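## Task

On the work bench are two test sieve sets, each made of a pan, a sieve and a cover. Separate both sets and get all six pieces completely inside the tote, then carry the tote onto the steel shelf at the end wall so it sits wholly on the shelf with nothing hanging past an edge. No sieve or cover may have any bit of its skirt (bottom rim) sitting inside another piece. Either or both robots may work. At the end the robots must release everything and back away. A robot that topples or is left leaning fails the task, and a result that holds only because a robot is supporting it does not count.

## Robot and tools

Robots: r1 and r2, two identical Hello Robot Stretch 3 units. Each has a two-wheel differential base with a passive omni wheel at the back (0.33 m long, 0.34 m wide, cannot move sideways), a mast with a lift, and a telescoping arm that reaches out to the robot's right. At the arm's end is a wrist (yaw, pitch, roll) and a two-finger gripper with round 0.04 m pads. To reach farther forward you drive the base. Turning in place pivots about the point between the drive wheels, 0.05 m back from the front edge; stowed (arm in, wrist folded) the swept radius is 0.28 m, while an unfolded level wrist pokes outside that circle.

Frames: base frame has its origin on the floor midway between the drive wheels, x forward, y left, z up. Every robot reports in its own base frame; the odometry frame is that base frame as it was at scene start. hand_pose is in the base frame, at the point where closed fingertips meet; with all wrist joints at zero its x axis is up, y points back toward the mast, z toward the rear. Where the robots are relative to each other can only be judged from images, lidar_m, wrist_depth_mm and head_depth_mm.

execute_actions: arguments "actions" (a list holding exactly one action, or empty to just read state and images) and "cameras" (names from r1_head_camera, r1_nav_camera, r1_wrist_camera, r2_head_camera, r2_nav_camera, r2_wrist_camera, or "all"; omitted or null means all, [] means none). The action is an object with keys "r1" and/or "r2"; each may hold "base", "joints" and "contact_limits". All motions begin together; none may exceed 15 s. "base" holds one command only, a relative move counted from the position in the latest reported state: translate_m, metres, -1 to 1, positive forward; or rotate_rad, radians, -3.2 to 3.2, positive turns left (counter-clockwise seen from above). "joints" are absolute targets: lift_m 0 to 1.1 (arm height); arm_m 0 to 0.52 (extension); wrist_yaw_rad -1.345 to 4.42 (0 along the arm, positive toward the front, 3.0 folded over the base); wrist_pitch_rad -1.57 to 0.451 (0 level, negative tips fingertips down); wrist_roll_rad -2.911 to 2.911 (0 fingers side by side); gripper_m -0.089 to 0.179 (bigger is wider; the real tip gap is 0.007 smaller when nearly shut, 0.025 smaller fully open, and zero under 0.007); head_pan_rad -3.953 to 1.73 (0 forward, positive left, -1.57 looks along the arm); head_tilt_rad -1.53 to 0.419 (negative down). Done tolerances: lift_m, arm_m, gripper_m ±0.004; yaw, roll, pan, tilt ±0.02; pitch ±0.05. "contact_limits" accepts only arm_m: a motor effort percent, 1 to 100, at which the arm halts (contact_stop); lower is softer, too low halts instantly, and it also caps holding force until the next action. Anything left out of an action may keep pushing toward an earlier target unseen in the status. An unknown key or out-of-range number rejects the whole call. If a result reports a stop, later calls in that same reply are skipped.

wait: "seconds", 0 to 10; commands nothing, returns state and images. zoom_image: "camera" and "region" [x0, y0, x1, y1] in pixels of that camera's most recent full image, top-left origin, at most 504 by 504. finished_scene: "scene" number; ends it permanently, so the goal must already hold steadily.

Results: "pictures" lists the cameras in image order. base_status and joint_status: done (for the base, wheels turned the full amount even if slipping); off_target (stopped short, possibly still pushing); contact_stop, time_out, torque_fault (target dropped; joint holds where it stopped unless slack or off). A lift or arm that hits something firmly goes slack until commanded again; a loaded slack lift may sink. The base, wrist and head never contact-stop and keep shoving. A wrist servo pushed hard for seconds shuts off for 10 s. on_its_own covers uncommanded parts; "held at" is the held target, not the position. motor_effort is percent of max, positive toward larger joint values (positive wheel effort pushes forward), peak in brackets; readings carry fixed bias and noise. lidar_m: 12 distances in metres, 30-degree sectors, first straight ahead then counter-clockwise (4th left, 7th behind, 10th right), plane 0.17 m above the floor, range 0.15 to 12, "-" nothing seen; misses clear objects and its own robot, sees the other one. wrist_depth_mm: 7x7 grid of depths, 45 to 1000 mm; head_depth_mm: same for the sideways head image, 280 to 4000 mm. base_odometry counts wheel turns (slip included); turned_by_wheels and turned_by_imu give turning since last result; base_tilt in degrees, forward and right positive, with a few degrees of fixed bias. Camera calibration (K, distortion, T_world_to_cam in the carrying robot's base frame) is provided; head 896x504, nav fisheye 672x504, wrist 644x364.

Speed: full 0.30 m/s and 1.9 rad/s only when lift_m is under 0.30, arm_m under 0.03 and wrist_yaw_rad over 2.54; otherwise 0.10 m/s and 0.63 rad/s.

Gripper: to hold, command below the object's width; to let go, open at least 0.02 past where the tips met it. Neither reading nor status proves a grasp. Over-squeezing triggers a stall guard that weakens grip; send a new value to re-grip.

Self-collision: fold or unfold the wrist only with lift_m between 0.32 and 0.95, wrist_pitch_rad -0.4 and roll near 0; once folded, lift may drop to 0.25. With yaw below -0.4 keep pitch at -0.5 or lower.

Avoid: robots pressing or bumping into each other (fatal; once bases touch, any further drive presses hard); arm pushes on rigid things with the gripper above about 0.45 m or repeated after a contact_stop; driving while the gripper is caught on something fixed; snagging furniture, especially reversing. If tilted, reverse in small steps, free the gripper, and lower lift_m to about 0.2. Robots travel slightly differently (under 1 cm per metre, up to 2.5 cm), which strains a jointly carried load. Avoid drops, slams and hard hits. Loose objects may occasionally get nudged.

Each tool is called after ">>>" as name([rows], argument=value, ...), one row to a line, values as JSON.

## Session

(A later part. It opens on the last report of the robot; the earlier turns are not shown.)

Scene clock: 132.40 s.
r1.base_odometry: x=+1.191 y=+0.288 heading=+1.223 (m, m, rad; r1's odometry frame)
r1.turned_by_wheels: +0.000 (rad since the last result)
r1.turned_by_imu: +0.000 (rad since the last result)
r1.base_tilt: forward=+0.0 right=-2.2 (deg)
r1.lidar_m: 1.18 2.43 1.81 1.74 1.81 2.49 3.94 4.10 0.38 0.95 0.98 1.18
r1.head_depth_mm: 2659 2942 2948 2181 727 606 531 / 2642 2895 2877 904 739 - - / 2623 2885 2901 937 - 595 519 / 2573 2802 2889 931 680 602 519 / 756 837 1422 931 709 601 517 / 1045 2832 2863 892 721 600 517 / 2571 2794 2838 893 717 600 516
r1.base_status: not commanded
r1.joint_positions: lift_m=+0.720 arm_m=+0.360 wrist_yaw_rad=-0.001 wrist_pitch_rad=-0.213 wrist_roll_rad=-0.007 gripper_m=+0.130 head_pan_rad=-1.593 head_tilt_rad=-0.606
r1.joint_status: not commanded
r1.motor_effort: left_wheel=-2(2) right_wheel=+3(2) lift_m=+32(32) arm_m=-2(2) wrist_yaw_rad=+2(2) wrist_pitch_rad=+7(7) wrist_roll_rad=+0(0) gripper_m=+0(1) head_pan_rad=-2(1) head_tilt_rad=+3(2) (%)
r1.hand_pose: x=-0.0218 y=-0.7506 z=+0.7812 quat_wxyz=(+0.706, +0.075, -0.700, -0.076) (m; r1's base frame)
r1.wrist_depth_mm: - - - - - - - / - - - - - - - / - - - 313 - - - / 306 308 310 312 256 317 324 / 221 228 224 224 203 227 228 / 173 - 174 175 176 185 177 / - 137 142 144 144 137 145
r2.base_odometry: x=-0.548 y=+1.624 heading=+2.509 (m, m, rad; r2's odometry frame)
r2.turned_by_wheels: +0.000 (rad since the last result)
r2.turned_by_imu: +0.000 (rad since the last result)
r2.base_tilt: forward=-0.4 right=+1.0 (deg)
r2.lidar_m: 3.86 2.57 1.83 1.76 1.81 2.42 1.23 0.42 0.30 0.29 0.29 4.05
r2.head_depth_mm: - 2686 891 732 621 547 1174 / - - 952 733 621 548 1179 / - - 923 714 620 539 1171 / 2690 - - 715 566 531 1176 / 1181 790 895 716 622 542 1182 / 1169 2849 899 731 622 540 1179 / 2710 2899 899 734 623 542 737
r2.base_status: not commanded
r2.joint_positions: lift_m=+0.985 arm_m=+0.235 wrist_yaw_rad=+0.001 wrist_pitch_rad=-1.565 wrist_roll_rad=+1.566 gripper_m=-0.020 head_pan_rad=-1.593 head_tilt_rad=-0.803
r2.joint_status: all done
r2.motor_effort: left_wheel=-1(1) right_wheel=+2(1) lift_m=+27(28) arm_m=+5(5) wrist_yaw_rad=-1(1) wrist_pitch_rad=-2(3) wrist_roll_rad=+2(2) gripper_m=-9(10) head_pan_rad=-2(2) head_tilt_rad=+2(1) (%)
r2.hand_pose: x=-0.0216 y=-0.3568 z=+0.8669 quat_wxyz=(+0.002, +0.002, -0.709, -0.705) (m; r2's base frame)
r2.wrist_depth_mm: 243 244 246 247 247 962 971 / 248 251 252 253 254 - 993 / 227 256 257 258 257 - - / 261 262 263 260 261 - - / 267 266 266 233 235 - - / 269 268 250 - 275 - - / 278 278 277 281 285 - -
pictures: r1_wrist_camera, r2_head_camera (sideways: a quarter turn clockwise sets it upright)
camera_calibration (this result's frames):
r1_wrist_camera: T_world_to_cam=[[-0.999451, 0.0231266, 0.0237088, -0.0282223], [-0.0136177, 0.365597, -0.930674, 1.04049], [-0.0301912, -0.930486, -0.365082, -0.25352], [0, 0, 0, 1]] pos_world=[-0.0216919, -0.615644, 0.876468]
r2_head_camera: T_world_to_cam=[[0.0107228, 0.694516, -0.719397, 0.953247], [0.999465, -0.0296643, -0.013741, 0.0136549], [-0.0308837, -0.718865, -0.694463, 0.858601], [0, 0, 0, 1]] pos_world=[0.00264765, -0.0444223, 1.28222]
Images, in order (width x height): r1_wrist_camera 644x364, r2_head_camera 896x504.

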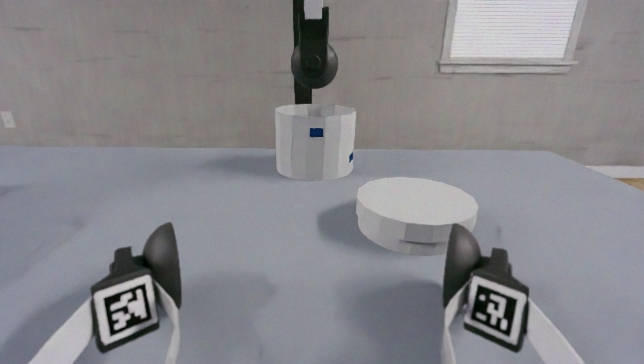

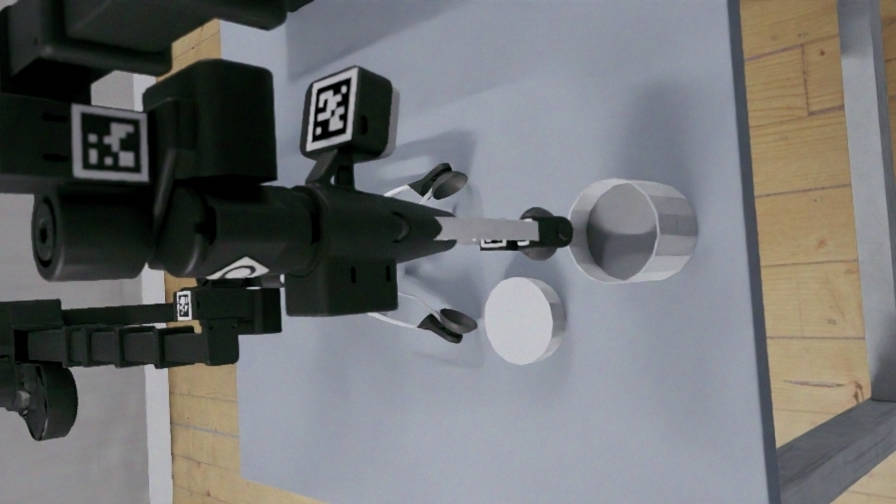

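>>> execute_actions([
  {"r1":{"base":{"translate_m":-0.068}},"r2":{"joints":{"arm_m":0.2,"gripper_m":0.0}}},
], cameras=[])

>>> execute_actions([
  {"r1":{"joints":{"arm_m":0.46,"lift_m":0.715}},"r2":{"joints":{"lift_m":0.94}}},
], cameras=["r1_wrist_camera","r2_head_camera","r2_wrist_camera"])

Scene clock: 135.93 s.
r1.base_odometry: x=+1.168 y=+0.224 heading=+1.223 (m, m, rad; r1's odometry frame)
r1.turned_by_wheels: +0.000 (rad since the last result)
r1.turned_by_imu: -0.001 (rad since the last result)
r1.base_tilt: forward=-0.1 right=-2.2 (deg)
r1.lidar_m: 1.25 2.42 1.80 1.74 1.82 2.49 3.88 4.01 0.34 0.94 0.98 1.25
r1.head_depth_mm: 2658 2925 2931 2183 1756 606 533 / 2656 2879 2906 2042 738 - - / 2627 2869 2941 936 - 597 520 / 2561 2868 2866 967 682 603 518 / 2525 2720 1086 926 709 602 516 / 778 2760 2834 895 716 601 515 / 2571 2803 2807 888 717 599 516
r1.base_status: done
r1.joint_positions: lift_m=+0.720 arm_m=+0.360 wrist_yaw_rad=-0.001 wrist_pitch_rad=-0.213 wrist_roll_rad=-0.007 gripper_m=+0.130 head_pan_rad=-1.593 head_tilt_rad=-0.606
r1.joint_status: not commanded
r1.motor_effort: left_wheel=-1(7) right_wheel=+1(4) lift_m=+32(32) arm_m=-2(2) wrist_yaw_rad=+2(1) wrist_pitch_rad=+7(7) wrist_roll_rad=+0(0) gripper_m=+1(1) head_pan_rad=-2(3) head_tilt_rad=+2(2) (%)
r1.hand_pose: x=-0.0218 y=-0.7506 z=+0.7811 quat_wxyz=(+0.706, +0.075, -0.700, -0.076) (m; r1's base frame)
r1.wrist_depth_mm: - - 713 - - - - / - - - - - - - / - - 313 - - - - / 308 306 313 253 317 319 - / 222 228 222 201 226 228 230 / 172 - 174 174 176 186 178 / - 137 143 142 144 137 145
r2.base_odometry: x=-0.548 y=+1.624 heading=+2.509 (m, m, rad; r2's odometry frame)
r2.turned_by_wheels: +0.000 (rad since the last result)
r2.turned_by_imu: +0.001 (rad since the last result)
r2.base_tilt: forward=-0.5 right=+1.0 (deg)
r2.lidar_m: 3.86 2.58 1.84 1.75 1.81 2.42 1.23 0.42 0.30 0.29 0.29 4.05
r2.head_depth_mm: - 1876 865 731 620 548 1180 / - - - 704 622 548 1174 / - - - 716 621 540 1175 / 2685 - - 698 621 529 1177 / 2712 2632 759 714 621 541 1182 / 1130 801 868 716 624 540 1172 / 2678 2848 900 738 624 542 738
r2.base_status: not commanded
r2.joint_positions: lift_m=+0.985 arm_m=+0.200 wrist_yaw_rad=+0.001 wrist_pitch_rad=-1.565 wrist_roll_rad=+1.566 gripper_m=+0.000 head_pan_rad=-1.593 head_tilt_rad=-0.803
r2.joint_status: all done
r2.motor_effort: left_wheel=-1(0) right_wheel=+2(2) lift_m=+26(27) arm_m=-4(4) wrist_yaw_rad=-1(1) wrist_pitch_rad=-2(2) wrist_roll_rad=+2(1) gripper_m=-3(64) head_pan_rad=-2(2) head_tilt_rad=+2(1) (%)
r2.hand_pose: x=-0.0216 y=-0.3224 z=+0.8669 quat_wxyz=(+0.002, +0.002, -0.709, -0.705) (m; r2's base frame)
r2.wrist_depth_mm: 243 245 248 246 962 971 - / 249 249 251 252 256 - - / 254 255 256 256 258 - - / 261 261 261 240 265 - - / 265 267 267 231 - - - / 271 249 270 - - - - / 277 275 281 281 - - -
pictures: none
No camera images: the call's "cameras" was empty. Leave "cameras" out to get every camera's image.

Scene clock: 137.90 s.
r1.base_odometry: x=+1.168 y=+0.224 heading=+1.223 (m, m, rad; r1's odometry frame)
r1.turned_by_wheels: +0.000 (rad since the last result)
r1.turned_by_imu: -0.001 (rad since the last result)
r1.base_tilt: forward=-0.2 right=-2.2 (deg)
r1.lidar_m: 1.25 2.43 1.81 1.74 1.81 2.50 3.89 4.03 0.34 0.95 0.99 1.25
r1.head_depth_mm: 2653 2928 2910 2202 1749 607 531 / 2633 2930 2895 2046 745 - - / 2598 2890 2891 971 703 591 519 / 2582 2866 2885 - 711 603 519 / 2501 2729 1086 864 719 600 517 / 954 881 2887 893 716 600 516 / 2512 2802 2819 892 717 600 515
r1.base_status: not commanded
r1.joint_positions: lift_m=+0.715 arm_m=+0.460 wrist_yaw_rad=-0.001 wrist_pitch_rad=-0.197 wrist_roll_rad=-0.007 gripper_m=+0.130 head_pan_rad=-1.593 head_tilt_rad=-0.606
r1.joint_status: all done
r1.motor_effort: left_wheel=-2(3) right_wheel=+2(2) lift_m=+28(27) arm_m=+3(3) wrist_yaw_rad=+2(2) wrist_pitch_rad=-2(7) wrist_roll_rad=+0(0) gripper_m=+0(1) head_pan_rad=-2(2) head_tilt_rad=+2(3) (%)
r1.hand_pose: x=-0.0218 y=-0.8512 z=+0.7802 quat_wxyz=(+0.706, +0.070, -0.701, -0.070) (m; r1's base frame)
r1.wrist_depth_mm: - - 243 - - - - / - - 243 - - - - / - - 223 - - - - / 313 290 214 321 324 328 - / 224 223 219 227 226 236 231 / 172 - 153 140 158 180 178 / - 136 118 114 123 138 145
r2.base_odometry: x=-0.548 y=+1.624 heading=+2.509 (m, m, rad; r2's odometry frame)
r2.turned_by_wheels: +0.000 (rad since the last result)
r2.turned_by_imu: +0.000 (rad since the last result)
r2.base_tilt: forward=-0.5 right=+1.0 (deg)
r2.lidar_m: 3.85 2.57 1.84 1.75 1.80 2.41 1.23 0.42 0.30 0.28 0.29 4.07
r2.head_depth_mm: 2858 - - 713 620 549 1176 / 2787 - - 679 620 550 1182 / 2787 - - 696 622 540 1177 / 2751 2951 - - 622 531 1171 / 2698 2627 706 694 622 540 1179 / 1134 809 739 734 623 541 1182 / 2621 2855 900 737 625 543 736
r2.base_status: not commanded
r2.joint_positions: lift_m=+0.940 arm_m=+0.200 wrist_yaw_rad=+0.001 wrist_pitch_rad=-1.565 wrist_roll_rad=+1.566 gripper_m=+0.000 head_pan_rad=-1.593 head_tilt_rad=-0.803
r2.joint_status: all done
r2.motor_effort: left_wheel=-1(1) right_wheel=+1(2) lift_m=+11(22) arm_m=-4(3) wrist_yaw_rad=-1(1) wrist_pitch_rad=-2(2) wrist_roll_rad=+2(1) gripper_m=-2(2) head_pan_rad=-3(3) head_tilt_rad=+1(1) (%)
r2.hand_pose: x=-0.0216 y=-0.3224 z=+0.8228 quat_wxyz=(+0.002, +0.002, -0.709, -0.705) (m; r2's base frame)
r2.wrist_depth_mm: 204 203 205 204 206 945 929 / 207 208 208 209 210 961 969 / 212 212 213 214 214 971 968 / 216 216 217 216 218 - - / 219 194 221 187 224 - - / 223 209 226 - - - - / 229 207 232 234 - - -
pictures: r1_wrist_camera, r2_head_camera (sideways: a quarter turn clockwise sets it upright), r2_wrist_camera
camera_calibration (this result's frames):
r1_wrist_camera: T_world_to_cam=[[-0.999451, 0.0234893, 0.0233574, -0.0252881], [-0.0136401, 0.350739, -0.936374, 1.06818], [-0.0301872, -0.936179, -0.350226, -0.363931], [0, 0, 0, 1]] pos_world=[-0.0216902, -0.714761, 0.873345]
r2_head_camera: T_world_to_cam=[[0.0107226, 0.694516, -0.719397, 0.953247], [0.999465, -0.029664, -0.013741, 0.0136549], [-0.0308835, -0.718865, -0.694463, 0.858601], [0, 0, 0, 1]] pos_world=[0.00264766, -0.0444223, 1.28222]
r2_wrist_camera: T_world_to_cam=[[-0.0184943, 0.999702, 0.015912, 0.303509], [0.992314, 0.0164054, 0.122656, -0.0311786], [0.122358, 0.0180581, -0.992322, 0.992836], [0, 0, 0, 1]] pos_world=[-0.0849296, -0.320836, 0.984208]
Images, in order (width x height): r1_wrist_camera 644x364, r2_head_camera 896x504, r2_wrist_camera 644x364.

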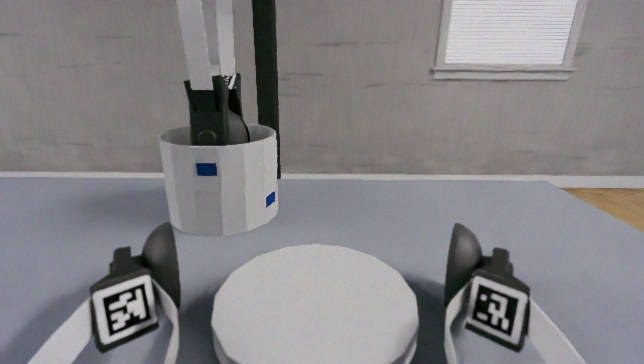

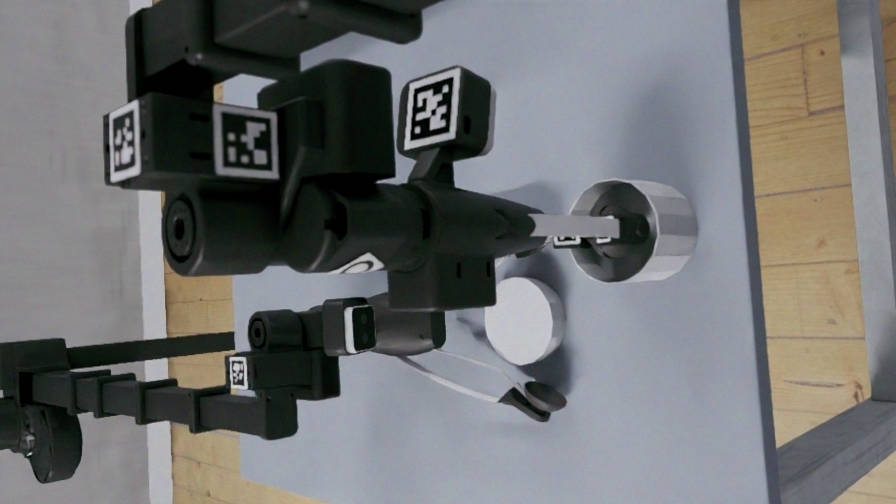

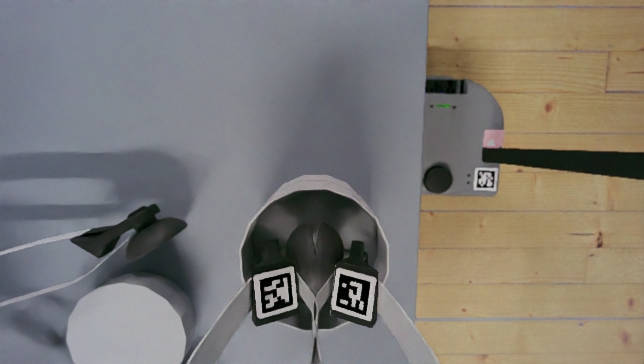

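Fits inside. Expand r2; r1 closes on the cover.

>>> execute_actions([
  {"r1":{"joints":{"gripper_m":0.04}},"r2":{"joints":{"gripper_m":0.08}}},
], cameras=["r1_wrist_camera"])

>>> execute_actions([
  {"r2":{"joints":{"lift_m":0.97}},"r1":{"joints":{"lift_m":0.74}}},
], cameras=["r1_wrist_camera","r2_head_camera"])

Scene clock: 139.93 s.
r1.base_odometry: x=+1.168 y=+0.224 heading=+1.223 (m, m, rad; r1's odometry frame)
r1.turned_by_wheels: +0.000 (rad since the last result)
r1.turned_by_imu: -0.001 (rad since the last result)
r1.base_tilt: forward=+0.0 right=-2.2 (deg)
r1.lidar_m: 1.25 2.43 1.81 1.74 1.81 2.50 3.89 4.03 0.34 0.95 0.99 1.26
r1.head_depth_mm: 2655 2922 2931 2184 1756 606 532 / 2628 2910 2898 2057 743 - - / 2611 2891 2872 972 702 590 520 / 2576 2847 2890 - 712 603 519 / 2538 2746 1087 865 716 601 517 / 930 876 2858 898 720 601 516 / 2524 2795 2882 891 717 601 516
r1.base_status: not commanded
r1.joint_positions: lift_m=+0.715 arm_m=+0.460 wrist_yaw_rad=-0.001 wrist_pitch_rad=-0.192 wrist_roll_rad=-0.007 gripper_m=+0.041 head_pan_rad=-1.593 head_tilt_rad=-0.606
r1.joint_status: all done
r1.motor_effort: left_wheel=-2(3) right_wheel=+2(3) lift_m=+28(29) arm_m=+2(3) wrist_yaw_rad=+2(2) wrist_pitch_rad=-5(6) wrist_roll_rad=+0(0) gripper_m=-19(96) head_pan_rad=-3(2) head_tilt_rad=+3(3) (%)
r1.hand_pose: x=-0.0218 y=-0.8517 z=+0.7816 quat_wxyz=(+0.706, +0.068, -0.701, -0.068) (m; r1's base frame)
r1.wrist_depth_mm: - - 248 - - - - / - - 254 - - - - / - - 216 - - - - / 317 295 213 324 - - - / 226 227 219 229 245 232 234 / 175 180 141 142 141 179 180 / 143 140 119 115 121 145 146
r2.base_odometry: x=-0.548 y=+1.624 heading=+2.509 (m, m, rad; r2's odometry frame)
r2.turned_by_wheels: +0.000 (rad since the last result)
r2.turned_by_imu: +0.000 (rad since the last result)
r2.base_tilt: forward=-0.5 right=+1.0 (deg)
r2.lidar_m: 3.84 2.56 1.84 1.75 1.81 2.41 1.23 0.42 0.30 0.28 0.29 4.05
r2.head_depth_mm: 2796 - - 710 623 548 1176 / 2817 - - 681 618 547 1174 / 2766 - - 695 621 539 1175 / 2786 2973 - - 622 531 1172 / 2704 2646 709 693 624 540 1183 / 1144 808 738 735 619 540 1179 / 2644 2839 903 736 624 541 735
r2.base_status: not commanded
r2.joint_positions: lift_m=+0.940 arm_m=+0.200 wrist_yaw_rad=+0.001 wrist_pitch_rad=-1.565 wrist_roll_rad=+1.566 gripper_m=+0.079 head_pan_rad=-1.593 head_tilt_rad=-0.803
r2.joint_status: all done
r2.motor_effort: left_wheel=-1(1) right_wheel=+2(2) lift_m=+11(11) arm_m=-4(4) wrist_yaw_rad=-1(0) wrist_pitch_rad=-2(2) wrist_roll_rad=+2(2) gripper_m=+23(95) head_pan_rad=-2(2) head_tilt_rad=+1(1) (%)
r2.hand_pose: x=-0.0216 y=-0.3224 z=+0.8228 quat_wxyz=(+0.002, +0.002, -0.709, -0.705) (m; r2's base frame)
r2.wrist_depth_mm: 203 204 204 205 207 924 943 / 207 208 209 209 210 961 953 / 211 212 213 212 215 983 990 / 217 218 217 216 218 - - / 220 219 222 186 227 - - / 224 204 224 190 - - - / 228 207 232 233 235 - -
pictures: r1_wrist_camera
camera_calibration (this result's frames):
r1_wrist_camera: T_world_to_cam=[[-0.999451, 0.0236056, 0.0232349, -0.0251105], [-0.0136539, 0.34549, -0.938323, 1.06671], [-0.0301771, -0.938125, -0.344979, -0.369698], [0, 0, 0, 1]] pos_world=[-0.0216884, -0.714768, 0.873962]
Images, in order (width x height): r1_wrist_camera 644x364.

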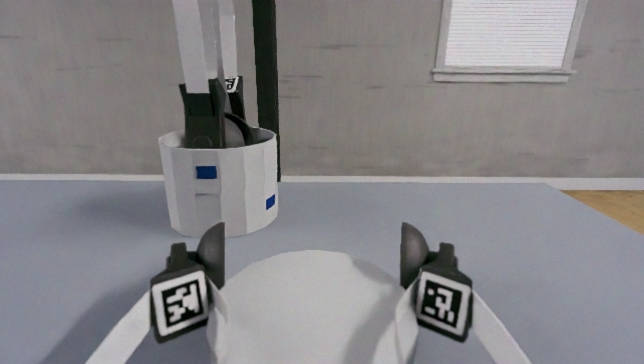

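Scene clock: 141.00 s.
r1.base_odometry: x=+1.168 y=+0.224 heading=+1.223 (m, m, rad; r1's odometry frame)
r1.turned_by_wheels: +0.000 (rad since the last result)
r1.turned_by_imu: +0.000 (rad since the last result)
r1.base_tilt: forward=-0.2 right=-2.2 (deg)
r1.lidar_m: 1.25 2.44 1.80 1.74 1.81 2.50 3.87 4.05 0.34 0.95 0.99 1.25
r1.head_depth_mm: 2697 2944 2891 2183 1758 607 - / 2634 2909 2881 2049 746 - - / 2633 2905 2903 - 721 604 520 / 2614 2894 2913 - 721 603 518 / 2537 2770 1088 865 720 601 518 / 787 2766 2835 892 720 599 515 / 2527 2803 2833 894 716 598 516
r1.base_status: not commanded
r1.joint_positions: lift_m=+0.740 arm_m=+0.460 wrist_yaw_rad=-0.001 wrist_pitch_rad=-0.219 wrist_roll_rad=-0.007 gripper_m=+0.041 head_pan_rad=-1.593 head_tilt_rad=-0.606
r1.joint_status: all done
r1.motor_effort: left_wheel=-2(2) right_wheel=+2(2) lift_m=+44(43) arm_m=+2(2) wrist_yaw_rad=+1(1) wrist_pitch_rad=+10(11) wrist_roll_rad=+0(0) gripper_m=-20(19) head_pan_rad=-2(2) head_tilt_rad=+3(3) (%)
r1.hand_pose: x=-0.0218 y=-0.8497 z=+0.7993 quat_wxyz=(+0.705, +0.077, -0.700, -0.078) (m; r1's base frame)
r1.wrist_depth_mm: - - 244 - - - - / - - 243 - - - - / - - 206 - - - - / - 330 217 - - - - / 253 255 229 258 273 260 277 / 199 204 141 142 139 203 206 / 164 160 120 116 121 168 168
r2.base_odometry: x=-0.548 y=+1.624 heading=+2.509 (m, m, rad; r2's odometry frame)
r2.turned_by_wheels: +0.000 (rad since the last result)
r2.turned_by_imu: +0.000 (rad since the last result)
r2.base_tilt: forward=-0.5 right=+0.9 (deg)
r2.lidar_m: 3.87 2.57 1.84 1.75 1.80 2.42 1.23 0.42 0.30 0.28 0.29 4.06
r2.head_depth_mm: 2719 - 853 729 620 550 1180 / 2728 - - 697 619 550 1170 / 2720 - - 706 608 539 1176 / 2733 - - - 541 531 1180 / 2706 2640 687 668 612 541 1177 / 1106 745 821 735 610 539 1181 / 2694 2847 896 737 624 541 737
r2.base_status: not commanded
r2.joint_positions: lift_m=+0.969 arm_m=+0.200 wrist_yaw_rad=+0.001 wrist_pitch_rad=-1.565 wrist_roll_rad=+1.566 gripper_m=+0.079 head_pan_rad=-1.593 head_tilt_rad=-0.803
r2.joint_status: all done
r2.motor_effort: left_wheel=-1(1) right_wheel=+2(2) lift_m=+28(29) arm_m=-3(4) wrist_yaw_rad=-1(1) wrist_pitch_rad=-2(2) wrist_roll_rad=+2(1) gripper_m=+23(22) head_pan_rad=-2(2) head_tilt_rad=+2(2) (%)
r2.hand_pose: x=-0.0216 y=-0.3224 z=+0.8518 quat_wxyz=(+0.002, +0.002, -0.709, -0.705) (m; r2's base frame)
r2.wrist_depth_mm: 229 231 231 233 236 970 954 / 234 234 237 237 239 994 986 / 240 240 243 241 244 - - / 243 248 246 246 250 - - / 250 249 250 187 - - - / 255 216 254 191 - - - / 262 220 261 263 268 - -
pictures: r1_wrist_camera, r2_head_camera (sideways: a quarter turn clockwise sets it upright)
camera_calibration (this result's frames):
r1_wrist_camera: T_world_to_cam=[[-0.999452, 0.0229819, 0.0238391, -0.0265876], [-0.0136152, 0.371043, -0.928516, 1.09654], [-0.0301844, -0.928331, -0.370527, -0.33288], [0, 0, 0, 1]] pos_world=[-0.0216913, -0.715274, 0.895443]
r2_head_camera: T_world_to_cam=[[0.0107227, 0.694516, -0.719397, 0.953247], [0.999465, -0.0296641, -0.013741, 0.0136549], [-0.0308836, -0.718865, -0.694463, 0.858601], [0, 0, 0, 1]] pos_world=[0.00264765, -0.0444223, 1.28222]
Images, in order (width x height): r1_wrist_camera 644x364, r2_head_camera 896x504.

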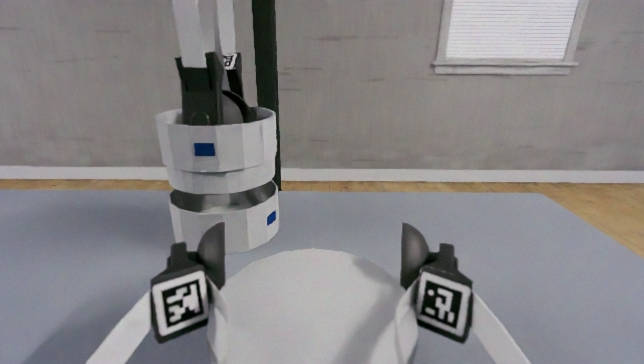

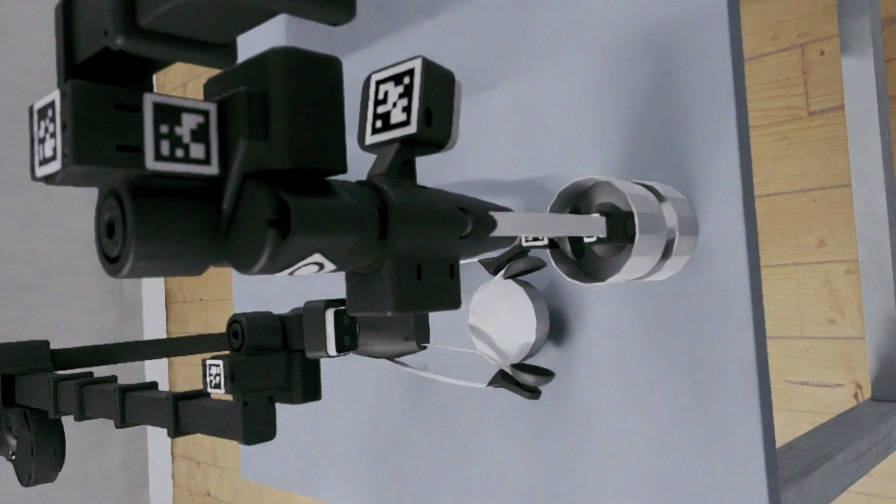

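>>> execute_actions([
  {"r2":{"joints":{"lift_m":1.09,"head_pan_rad":-2.0}},"r1":{"joints":{"arm_m":0.05,"lift_m":0.9,"head_pan_rad":-1.2}}},
], cameras=[])

>>> execute_actions([
  {"r2":{"base":{"translate_m":-0.33}},"r1":{"base":{"translate_m":0.45}}},
], cameras=["r1_head_camera","r2_head_camera","r2_wrist_camera","r1_wrist_camera"])

Scene clock: 146.50 s.
r1.base_odometry: x=+1.168 y=+0.224 heading=+1.223 (m, m, rad; r1's odometry frame)
r1.turned_by_wheels: +0.000 (rad since the last result)
r1.turned_by_imu: -0.001 (rad since the last result)
r1.base_tilt: forward=-0.3 right=-2.2 (deg)
r1.lidar_m: 1.25 2.43 1.81 1.75 1.81 2.49 3.88 4.05 0.34 0.95 0.99 1.25
r1.head_depth_mm: 764 2670 2768 909 - - - / 2546 2795 2749 905 697 604 525 / 2676 2945 2895 902 724 605 519 / 2751 3020 2861 903 721 603 519 / 2805 3071 2851 896 719 600 529 / 2926 3184 1032 835 717 600 548 / 2991 3308 1032 886 702 600 1183
r1.base_status: not commanded
r1.joint_positions: lift_m=+0.900 arm_m=+0.050 wrist_yaw_rad=-0.001 wrist_pitch_rad=-0.220 wrist_roll_rad=-0.007 gripper_m=+0.041 head_pan_rad=-1.207 head_tilt_rad=-0.606
r1.joint_status: all done
r1.motor_effort: left_wheel=-3(2) right_wheel=+3(3) lift_m=+44(48) arm_m=-2(2) wrist_yaw_rad=+2(2) wrist_pitch_rad=+11(11) wrist_roll_rad=+0(0) gripper_m=-19(19) head_pan_rad=+2(18) head_tilt_rad=+3(3) (%)
r1.hand_pose: x=-0.0218 y=-0.4400 z=+0.9590 quat_wxyz=(+0.705, +0.078, -0.700, -0.078) (m; r1's base frame)
r1.wrist_depth_mm: - - - - - - - / - - - - - - - / - - - - - - - / 705 - - - - - - / 513 557 561 565 602 - - / 439 451 141 142 139 - - / 362 350 120 117 121 - -
r2.base_odometry: x=-0.548 y=+1.624 heading=+2.509 (m, m, rad; r2's odometry frame)
r2.turned_by_wheels: +0.000 (rad since the last result)
r2.turned_by_imu: +0.001 (rad since the last result)
r2.base_tilt: forward=-0.5 right=+1.0 (deg)
r2.lidar_m: 3.85 2.57 1.84 1.75 1.80 2.41 1.23 0.42 0.30 0.28 0.29 4.05
r2.head_depth_mm: 3512 1140 860 729 649 1330 1174 / 3336 1015 888 712 618 1335 1156 / 3232 1016 819 730 621 1277 1141 / 3069 2848 868 732 621 572 1143 / 2976 2949 898 735 623 540 1176 / 2894 - 896 736 567 530 1141 / 2757 2632 900 748 431 541 504
r2.base_status: not commanded
r2.joint_positions: lift_m=+1.089 arm_m=+0.200 wrist_yaw_rad=+0.001 wrist_pitch_rad=-1.565 wrist_roll_rad=+1.566 gripper_m=+0.079 head_pan_rad=-1.993 head_tilt_rad=-0.803
r2.joint_status: all done
r2.motor_effort: left_wheel=-1(1) right_wheel=+2(2) lift_m=+27(27) arm_m=-4(4) wrist_yaw_rad=+0(1) wrist_pitch_rad=-2(2) wrist_roll_rad=+2(2) gripper_m=+22(23) head_pan_rad=-2(19) head_tilt_rad=+1(1) (%)
r2.hand_pose: x=-0.0216 y=-0.3224 z=+0.9718 quat_wxyz=(+0.002, +0.002, -0.709, -0.705) (m; r2's base frame)
r2.wrist_depth_mm: 341 345 345 345 - - - / 351 350 354 353 - - - / 355 357 362 361 - - - / 363 362 363 361 - - - / 371 374 371 187 - - - / 380 382 380 192 - - - / 391 390 394 396 - - -
pictures: none
No camera images: the call's "cameras" was empty. Leave "cameras" out to get every camera's image.

Scene clock: 152.23 s.
r1.base_odometry: x=+1.322 y=+0.647 heading=+1.223 (m, m, rad; r1's odometry frame)
r1.turned_by_wheels: +0.000 (rad since the last result)
r1.turned_by_imu: -0.002 (rad since the last result)
r1.base_tilt: forward=-0.3 right=-2.3 (deg)
r1.lidar_m: 4.45 2.42 1.80 1.74 1.81 2.49 4.32 0.69 0.98 0.95 0.98 0.82
r1.head_depth_mm: 2504 2756 2794 872 - - - / 2579 2827 2911 894 651 604 525 / 2668 2877 2878 867 718 604 519 / 2700 3010 2834 827 646 603 518 / 2832 3117 2887 897 699 601 538 / 2914 3228 1185 894 716 601 548 / 2989 3286 1182 887 717 600 1182
r1.base_status: done
r1.joint_positions: lift_m=+0.900 arm_m=+0.050 wrist_yaw_rad=-0.001 wrist_pitch_rad=-0.220 wrist_roll_rad=-0.007 gripper_m=+0.041 head_pan_rad=-1.207 head_tilt_rad=-0.606
r1.joint_status: not commanded
r1.motor_effort: left_wheel=-3(3) right_wheel=+2(6) lift_m=+44(44) arm_m=-2(2) wrist_yaw_rad=+2(2) wrist_pitch_rad=+11(11) wrist_roll_rad=+0(0) gripper_m=-19(19) head_pan_rad=+1(3) head_tilt_rad=+2(2) (%)
r1.hand_pose: x=-0.0218 y=-0.4400 z=+0.9590 quat_wxyz=(+0.705, +0.078, -0.700, -0.078) (m; r1's base frame)
r1.wrist_depth_mm: - - - - - - - / - - - - - - - / - - - - - - - / - - 579 591 - - - / 552 477 558 528 605 577 568 / 440 342 141 142 139 447 454 / 274 335 120 117 121 367 373
r2.base_odometry: x=-0.281 y=+1.428 heading=+2.509 (m, m, rad; r2's odometry frame)
r2.turned_by_wheels: +0.000 (rad since the last result)
r2.turned_by_imu: +0.000 (rad since the last result)
r2.base_tilt: forward=-0.5 right=+1.1 (deg)
r2.lidar_m: 4.19 2.56 1.83 1.74 1.79 2.40 4.52 0.43 0.31 0.30 0.30 0.41
r2.head_depth_mm: 3521 1093 892 730 647 1285 1171 / 3438 1068 894 734 620 1332 1162 / 3208 1148 894 695 621 1288 1120 / 3105 1152 803 680 621 572 1140 / 2976 2959 838 679 624 550 1176 / 2904 - 889 732 584 542 1169 / 2804 2643 865 735 432 541 1131
r2.base_status: done
r2.joint_positions: lift_m=+1.089 arm_m=+0.200 wrist_yaw_rad=+0.001 wrist_pitch_rad=-1.565 wrist_roll_rad=+1.566 gripper_m=+0.079 head_pan_rad=-1.993 head_tilt_rad=-0.803
r2.joint_status: not commanded
r2.motor_effort: left_wheel=-1(6) right_wheel=+2(3) lift_m=+27(27) arm_m=-4(5) wrist_yaw_rad=-1(1) wrist_pitch_rad=-2(2) wrist_roll_rad=+1(1) gripper_m=+22(23) head_pan_rad=-3(2) head_tilt_rad=+1(1) (%)
r2.hand_pose: x=-0.0216 y=-0.3224 z=+0.9718 quat_wxyz=(+0.002, +0.002, -0.709, -0.705) (m; r2's base frame)
r2.wrist_depth_mm: 344 337 345 350 - - - / 348 345 355 357 - - - / 350 359 362 359 - - - / 359 343 367 365 - - - / 371 377 377 187 - - - / 378 384 381 191 - - - / 386 388 391 391 - - -
pictures: r1_head_camera (sideways: a quarter turn clockwise sets it upright), r1_wrist_camera, r2_head_camera (sideways: a quarter turn clockwise sets it upright), r2_wrist_camera
camera_calibration (this result's frames):
r1_head_camera: T_world_to_cam=[[-0.195109, 0.548255, -0.813234, 1.08508], [0.948583, 0.316202, -0.0144089, 0.0186972], [0.249246, -0.77423, -0.581759, 0.707732], [0, 0, 0, 1]] pos_world=[0.0175726, -0.0528623, 1.29442]
r1_wrist_camera: T_world_to_cam=[[-0.999452, 0.0229526, 0.0238671, -0.0398486], [-0.0136131, 0.372242, -0.928036, 1.09288], [-0.0301852, -0.927852, -0.371726, 0.107928], [0, 0, 0, 1]] pos_world=[-0.0216915, -0.305759, 1.0553]
r2_head_camera: T_world_to_cam=[[0.280192, 0.635577, -0.719398, 0.951605], [0.909109, -0.416331, -0.013741, 0.0142061], [-0.308241, -0.650162, -0.694462, 0.860291], [0, 0, 0, 1]] pos_world=[-0.0143699, -0.0395758, 1.28222]
r2_wrist_camera: T_world_to_cam=[[-0.018494, 0.999702, 0.0159121, 0.301136], [0.992314, 0.016405, 0.122656, -0.0494593], [0.122358, 0.0180582, -0.992322, 1.14073], [0, 0, 0, 1]] pos_world=[-0.0849296, -0.320834, 1.13325]
Images, in order (width x height): r1_head_camera 896x504, r1_wrist_camera 644x364, r2_head_camera 896x504, r2_wrist_camera 644x364.

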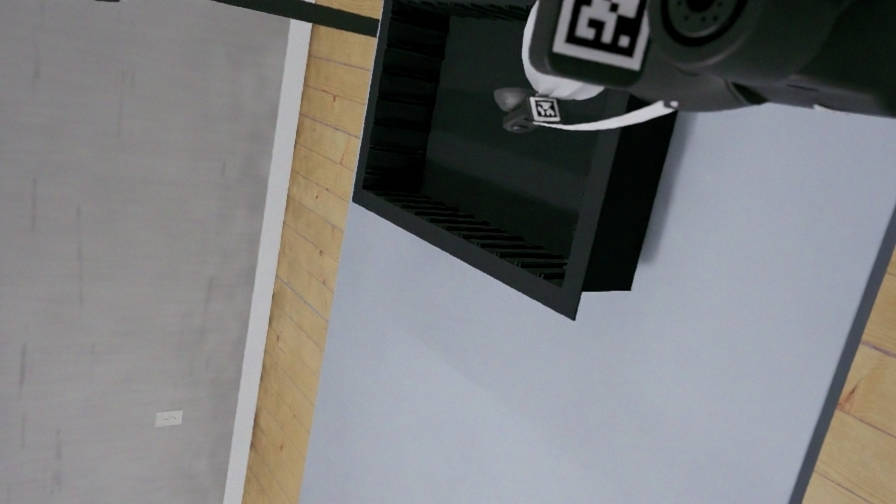

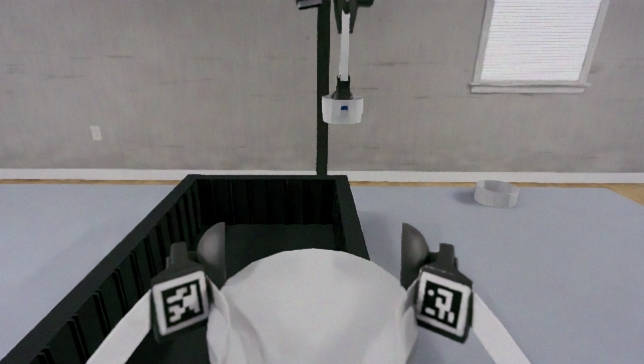

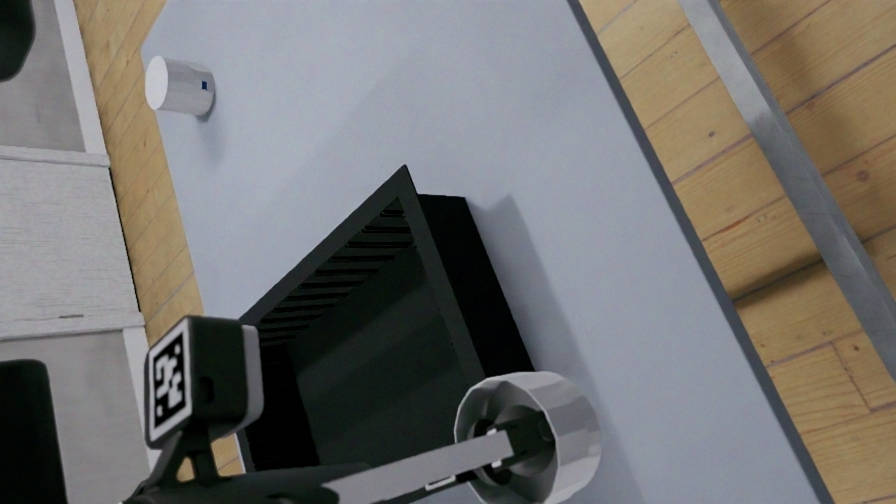

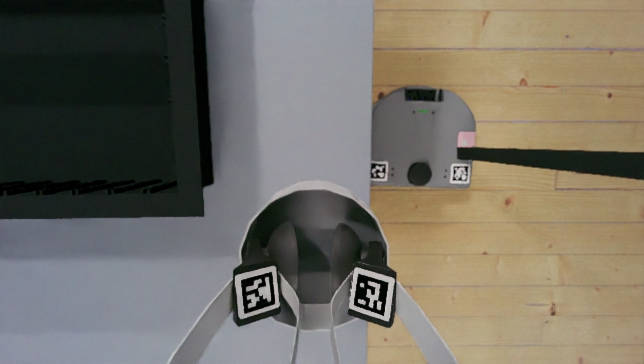

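>>> execute_actions([
  {"r2":{"base":{"translate_m":-0.065},"joints":{"arm_m":0.378}},"r1":{"base":{"translate_m":0.155},"joints":{"lift_m":1.05,"wrist_pitch_rad":-0.9,"head_pan_rad":-1.57}}},
], cameras=["r2_wrist_camera"])

>>> execute_actions([
  {"r2":{"joints":{"lift_m":0.94}},"r1":{"joints":{"arm_m":0.26}}},
], cameras=["r1_head_camera","r2_head_camera","r2_wrist_camera","r1_wrist_camera"])

Scene clock: 156.53 s.
r1.base_odometry: x=+1.375 y=+0.793 heading=+1.223 (m, m, rad; r1's odometry frame)
r1.turned_by_wheels: +0.000 (rad since the last result)
r1.turned_by_imu: -0.001 (rad since the last result)
r1.base_tilt: forward=-0.1 right=-2.3 (deg)
r1.lidar_m: 4.31 2.43 1.81 1.74 1.81 2.48 4.50 0.84 0.98 0.95 0.99 0.67
r1.head_depth_mm: - - - - - 606 521 / 645 - - - - 607 519 / 682 - - - - 578 520 / 2591 - - - - 575 517 / 2601 2865 2869 834 663 601 517 / 2616 2900 2870 894 719 601 516 / 2566 2836 2857 890 715 599 516
r1.base_status: done
r1.joint_positions: lift_m=+1.050 arm_m=+0.050 wrist_yaw_rad=-0.001 wrist_pitch_rad=-0.909 wrist_roll_rad=-0.007 gripper_m=+0.041 head_pan_rad=-1.563 head_tilt_rad=-0.606
r1.joint_status: all done
r1.motor_effort: left_wheel=-1(5) right_wheel=+2(5) lift_m=+44(42) arm_m=-1(2) wrist_yaw_rad=+2(2) wrist_pitch_rad=+4(11) wrist_roll_rad=+0(0) gripper_m=-20(20) head_pan_rad=-3(18) head_tilt_rad=+2(2) (%)
r1.hand_pose: x=-0.0218 y=-0.3337 z=+0.9716 quat_wxyz=(+0.637, +0.311, -0.633, -0.310) (m; r1's base frame)
r1.wrist_depth_mm: 551 547 559 556 551 577 569 / 491 499 498 500 504 500 516 / 452 452 451 452 450 416 468 / 409 418 410 366 370 391 425 / 380 382 386 383 392 392 395 / 355 361 141 142 140 362 368 / 331 326 120 116 121 338 340
r2.base_odometry: x=-0.229 y=+1.390 heading=+2.509 (m, m, rad; r2's odometry frame)
r2.turned_by_wheels: +0.000 (rad since the last result)
r2.turned_by_imu: +0.001 (rad since the last result)
r2.base_tilt: forward=-0.4 right=+1.0 (deg)
r2.lidar_m: 4.24 2.56 1.82 1.74 1.79 2.40 4.46 0.44 0.31 0.30 0.31 0.41
r2.head_depth_mm: 3554 1132 891 732 665 1281 1175 / 3416 1051 894 730 634 1329 1157 / 3214 1144 894 733 622 1312 1140 / 3087 1150 891 681 620 1264 1137 / 2986 2808 814 680 622 561 1184 / 2843 2843 864 732 622 541 1178 / 2661 2854 850 712 600 542 1128
r2.base_status: done
r2.joint_positions: lift_m=+1.089 arm_m=+0.378 wrist_yaw_rad=+0.000 wrist_pitch_rad=-1.565 wrist_roll_rad=+1.567 gripper_m=+0.079 head_pan_rad=-1.993 head_tilt_rad=-0.803
r2.joint_status: all done
r2.motor_effort: left_wheel=+0(5) right_wheel=+1(3) lift_m=+27(27) arm_m=+6(6) wrist_yaw_rad=+0(1) wrist_pitch_rad=-2(2) wrist_roll_rad=+2(2) gripper_m=+23(22) head_pan_rad=-2(3) head_tilt_rad=+2(2) (%)
r2.hand_pose: x=-0.0215 y=-0.4998 z=+0.9718 quat_wxyz=(+0.002, +0.001, -0.709, -0.705) (m; r2's base frame)
r2.wrist_depth_mm: 302 308 314 313 349 347 - / 346 348 349 350 354 355 - / 352 352 356 357 362 359 - / 361 363 365 342 366 369 - / 359 370 372 188 378 383 - / 305 302 295 192 388 396 - / 388 394 393 394 395 - -
pictures: r2_wrist_camera
camera_calibration (this result's frames):
r2_wrist_camera: T_world_to_cam=[[-0.0174919, 0.99972, 0.0159117, 0.478521], [0.992329, 0.0154103, 0.122658, -0.0470612], [0.122378, 0.0179352, -0.992321, 1.14387], [0, 0, 0, 1]] pos_world=[-0.0849149, -0.498178, 1.13325]
Images, in order (width x height): r2_wrist_camera 644x364.

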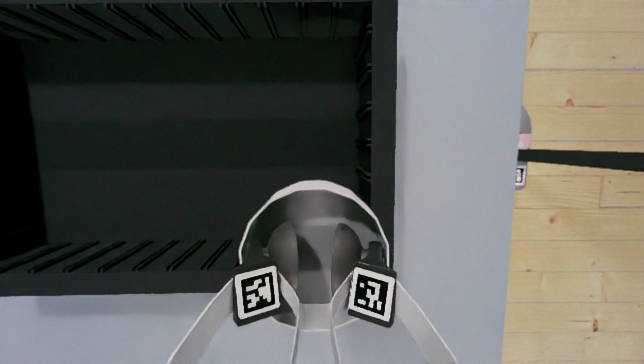

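Scene clock: 159.33 s.
r1.base_odometry: x=+1.375 y=+0.793 heading=+1.223 (m, m, rad; r1's odometry frame)
r1.turned_by_wheels: +0.000 (rad since the last result)
r1.turned_by_imu: -0.001 (rad since the last result)
r1.base_tilt: forward=-0.4 right=-2.1 (deg)
r1.lidar_m: 4.30 2.42 1.80 1.74 1.81 2.49 4.49 0.84 0.98 0.95 0.99 0.68
r1.head_depth_mm: - 2961 2935 905 664 608 521 / - - 2787 841 722 605 520 / - - 912 853 720 604 519 / 1127 - - 821 718 602 519 / 2607 2867 2842 809 662 603 517 / 2572 2814 2861 897 717 600 517 / 2565 2841 2862 889 717 599 516
r1.base_status: not commanded
r1.joint_positions: lift_m=+1.050 arm_m=+0.260 wrist_yaw_rad=-0.001 wrist_pitch_rad=-0.909 wrist_roll_rad=-0.007 gripper_m=+0.041 head_pan_rad=-1.563 head_tilt_rad=-0.606
r1.joint_status: all done
r1.motor_effort: left_wheel=-1(1) right_wheel=+2(3) lift_m=+44(44) arm_m=+2(0) wrist_yaw_rad=+2(2) wrist_pitch_rad=+5(5) wrist_roll_rad=+0(0) gripper_m=-20(19) head_pan_rad=-2(3) head_tilt_rad=+2(2) (%)
r1.hand_pose: x=-0.0218 y=-0.5432 z=+0.9716 quat_wxyz=(+0.637, +0.311, -0.633, -0.310) (m; r1's base frame)
r1.wrist_depth_mm: 542 541 560 567 548 556 573 / 493 497 497 440 418 489 517 / 446 456 446 459 441 411 468 / 408 415 406 418 421 360 424 / 378 379 377 385 390 336 393 / 352 356 141 141 140 331 360 / 328 326 120 116 121 297 331
r2.base_odometry: x=-0.229 y=+1.390 heading=+2.509 (m, m, rad; r2's odometry frame)
r2.turned_by_wheels: +0.000 (rad since the last result)
r2.turned_by_imu: +0.001 (rad since the last result)
r2.base_tilt: forward=-0.5 right=+1.1 (deg)
r2.lidar_m: 4.26 2.55 1.82 1.74 1.79 2.39 4.45 0.44 0.31 0.30 0.31 0.41
r2.head_depth_mm: 3483 1138 893 - - - 1180 / 3445 1059 954 - - 1306 1166 / 3239 1141 - - 612 1300 1135 / 3138 2965 - 681 622 1263 1139 / 2949 - 769 680 621 561 1178 / 2788 1068 839 732 624 540 1183 / 712 - 840 705 599 541 1131
r2.base_status: not commanded
r2.joint_positions: lift_m=+0.940 arm_m=+0.378 wrist_yaw_rad=+0.000 wrist_pitch_rad=-1.565 wrist_roll_rad=+1.567 gripper_m=+0.079 head_pan_rad=-1.993 head_tilt_rad=-0.803
r2.joint_status: all done
r2.motor_effort: left_wheel=-1(1) right_wheel=+2(2) lift_m=+12(23) arm_m=+6(4) wrist_yaw_rad=+0(1) wrist_pitch_rad=-2(2) wrist_roll_rad=+2(2) gripper_m=+22(23) head_pan_rad=-2(2) head_tilt_rad=+2(1) (%)
r2.hand_pose: x=-0.0215 y=-0.4998 z=+0.8228 quat_wxyz=(+0.002, +0.001, -0.709, -0.705) (m; r2's base frame)
r2.wrist_depth_mm: 200 201 201 202 151 205 206 / 204 204 205 205 151 209 212 / 209 210 210 211 153 213 216 / 213 214 213 213 155 218 219 / 217 218 218 188 155 225 225 / 221 225 223 191 136 229 230 / 191 189 182 176 168 235 236
pictures: r1_head_camera (sideways: a quarter turn clockwise sets it upright), r1_wrist_camera, r2_head_camera (sideways: a quarter turn clockwise sets it upright), r2_wrist_camera
camera_calibration (this result's frames):
r1_head_camera: T_world_to_cam=[[0.00815593, 0.581877, -0.813236, 1.08384], [0.999313, -0.0341447, -0.0144087, 0.0183875], [-0.0361518, -0.81256, -0.581756, 0.709469], [0, 0, 0, 1]] pos_world=[-0.00156605, -0.053547, 1.29442]
r1_wrist_camera: T_world_to_cam=[[-0.999468, 0.00332929, 0.0324378, -0.0567487], [-0.0126532, 0.87723, -0.479903, 0.981839], [-0.0300532, -0.480058, -0.876722, 0.750732], [0, 0, 0, 1]] pos_world=[-0.0217332, -0.500715, 1.13121]
r2_head_camera: T_world_to_cam=[[0.280235, 0.635558, -0.719398, 0.951604], [0.909081, -0.416393, -0.013741, 0.0142063], [-0.308285, -0.650141, -0.694462, 0.860291], [0, 0, 0, 1]] pos_world=[-0.0143726, -0.0395744, 1.28222]
r2_wrist_camera: T_world_to_cam=[[-0.0174918, 0.99972, 0.0159116, 0.480894], [0.992329, 0.0154102, 0.122658, -0.0287754], [0.122378, 0.0179351, -0.992321, 0.995938], [0, 0, 0, 1]] pos_world=[-0.0849149, -0.498179, 0.984168]
Images, in order (width x height): r1_head_camera 896x504, r1_wrist_camera 644x364, r2_head_camera 896x504, r2_wrist_camera 644x364.

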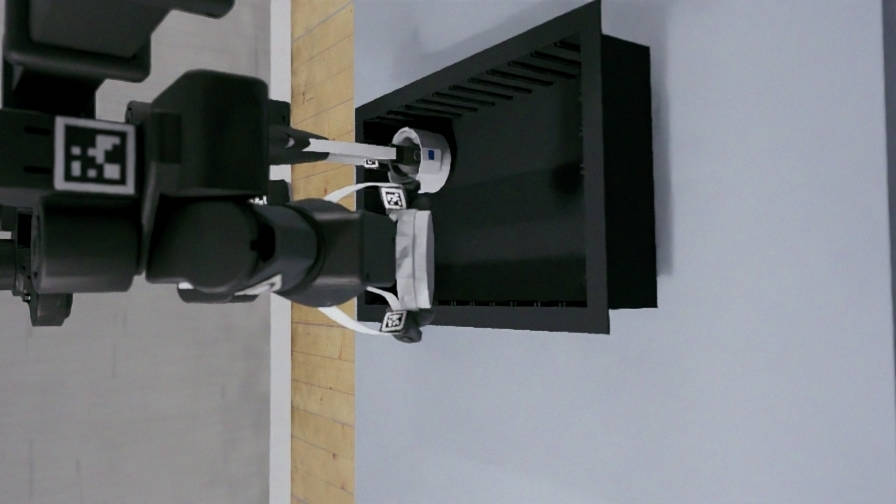

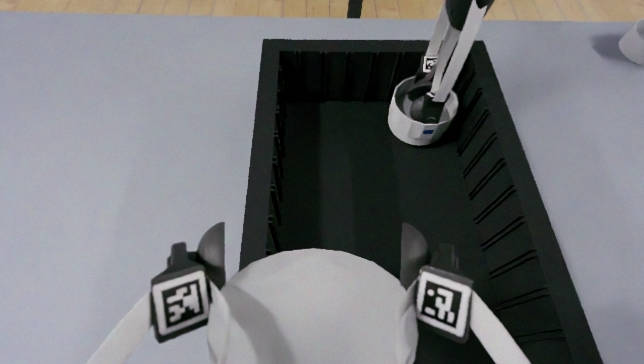

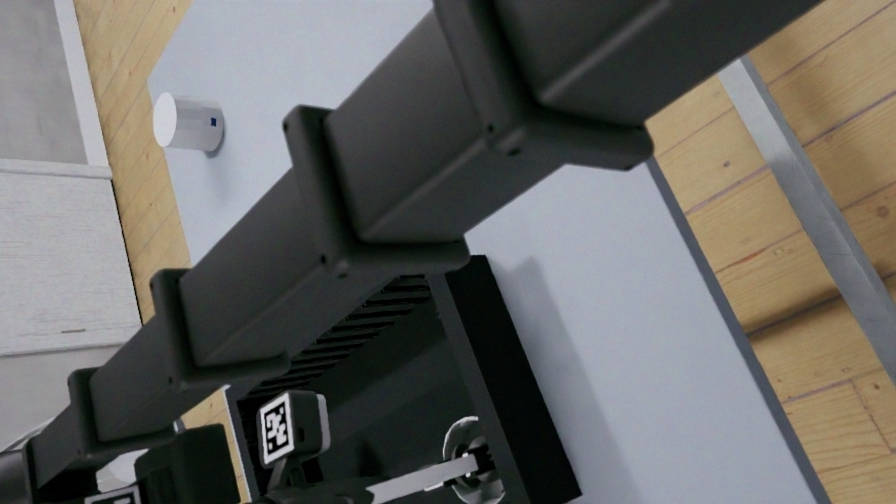

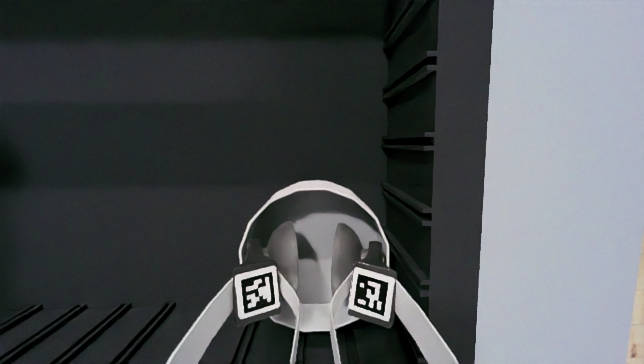

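>>> execute_actions([
  {"r2":{"joints":{"lift_m":0.925}},"r1":{"base":{"translate_m":-0.04}}},
], cameras=[])

>>> execute_actions([
  {"r2":{"joints":{"gripper_m":0.0}},"r1":{"joints":{"lift_m":0.875}}},
], cameras=["r1_head_camera","r1_wrist_camera"])

>>> execute_actions([
  {"r2":{"joints":{"lift_m":1.03}},"r1":{"joints":{"gripper_m":0.105}}},
], cameras=["r1_head_camera","r1_wrist_camera"])

Scene clock: 161.53 s.
r1.base_odometry: x=+1.361 y=+0.755 heading=+1.223 (m, m, rad; r1's odometry frame)
r1.turned_by_wheels: +0.000 (rad since the last result)
r1.turned_by_imu: +0.000 (rad since the last result)
r1.base_tilt: forward=-0.2 right=-2.2 (deg)
r1.lidar_m: 4.35 2.43 1.81 1.74 1.81 2.49 4.45 0.80 0.98 0.95 0.99 0.71
r1.head_depth_mm: - 2962 2900 905 725 606 521 / - - 2897 817 646 607 520 / - - 881 864 719 604 518 / 1142 - - 821 719 603 517 / 2500 2816 2869 809 636 602 516 / 2581 2841 2859 893 698 601 515 / 2564 2826 2814 886 716 598 516
r1.base_status: done
r1.joint_positions: lift_m=+1.050 arm_m=+0.260 wrist_yaw_rad=-0.001 wrist_pitch_rad=-0.909 wrist_roll_rad=-0.007 gripper_m=+0.041 head_pan_rad=-1.563 head_tilt_rad=-0.606
r1.joint_status: not commanded
r1.motor_effort: left_wheel=-2(8) right_wheel=+3(1) lift_m=+44(43) arm_m=+2(3) wrist_yaw_rad=+1(2) wrist_pitch_rad=+5(4) wrist_roll_rad=+0(0) gripper_m=-19(19) head_pan_rad=-3(3) head_tilt_rad=+3(3) (%)
r1.hand_pose: x=-0.0218 y=-0.5432 z=+0.9716 quat_wxyz=(+0.637, +0.311, -0.633, -0.310) (m; r1's base frame)
r1.wrist_depth_mm: 552 552 560 566 416 573 564 / 491 497 456 438 402 508 507 / 439 452 436 452 420 462 471 / 410 416 403 415 409 412 426 / 378 381 373 382 388 337 391 / 356 357 141 141 140 309 364 / 327 327 120 116 122 264 337
r2.base_odometry: x=-0.229 y=+1.390 heading=+2.509 (m, m, rad; r2's odometry frame)
r2.turned_by_wheels: +0.000 (rad since the last result)
r2.turned_by_imu: +0.000 (rad since the last result)
r2.base_tilt: forward=-0.5 right=+1.2 (deg)
r2.lidar_m: 4.24 2.56 1.82 1.74 1.79 2.39 4.46 0.44 0.31 0.30 0.31 0.41
r2.head_depth_mm: 3532 1134 886 771 - - 1156 / 3419 1062 922 - - 1286 1159 / 3275 1144 956 - 609 1299 1138 / 3106 2932 - 681 622 1261 1141 / 3002 3125 788 682 622 561 1183 / 2820 - 841 730 623 541 1181 / 2589 - 845 733 603 540 1141
r2.base_status: not commanded
r2.joint_positions: lift_m=+0.926 arm_m=+0.378 wrist_yaw_rad=+0.000 wrist_pitch_rad=-1.568 wrist_roll_rad=+1.567 gripper_m=+0.079 head_pan_rad=-1.993 head_tilt_rad=-0.803
r2.joint_status: lift_m contact_stop (moved -0.014 of -0.015)
r2.on_its_own: lift_m is slack since a contact_stop, until your next command for it
r2.motor_effort: left_wheel=-1(1) right_wheel=+3(4) lift_m=+19(18) arm_m=+5(4) wrist_yaw_rad=+0(0) wrist_pitch_rad=+0(2) wrist_roll_rad=+1(2) gripper_m=+23(23) head_pan_rad=-3(2) head_tilt_rad=+2(2) (%)
r2.hand_pose: x=-0.0215 y=-0.4989 z=+0.8085 quat_wxyz=(+0.002, +0.001, -0.708, -0.707) (m; r2's base frame)
r2.wrist_depth_mm: 189 189 190 188 150 110 194 / 191 192 192 193 150 112 198 / 193 196 198 198 152 201 203 / 199 200 202 200 152 204 207 / 204 204 206 188 154 209 212 / 207 209 208 191 128 215 216 / 190 189 179 177 168 221 222
pictures: none
No camera images: the call's "cameras" was empty. Leave "cameras" out to get every camera's image.

not run: a stop came earlier in this reply.

not run: a stop came earlier in this reply.


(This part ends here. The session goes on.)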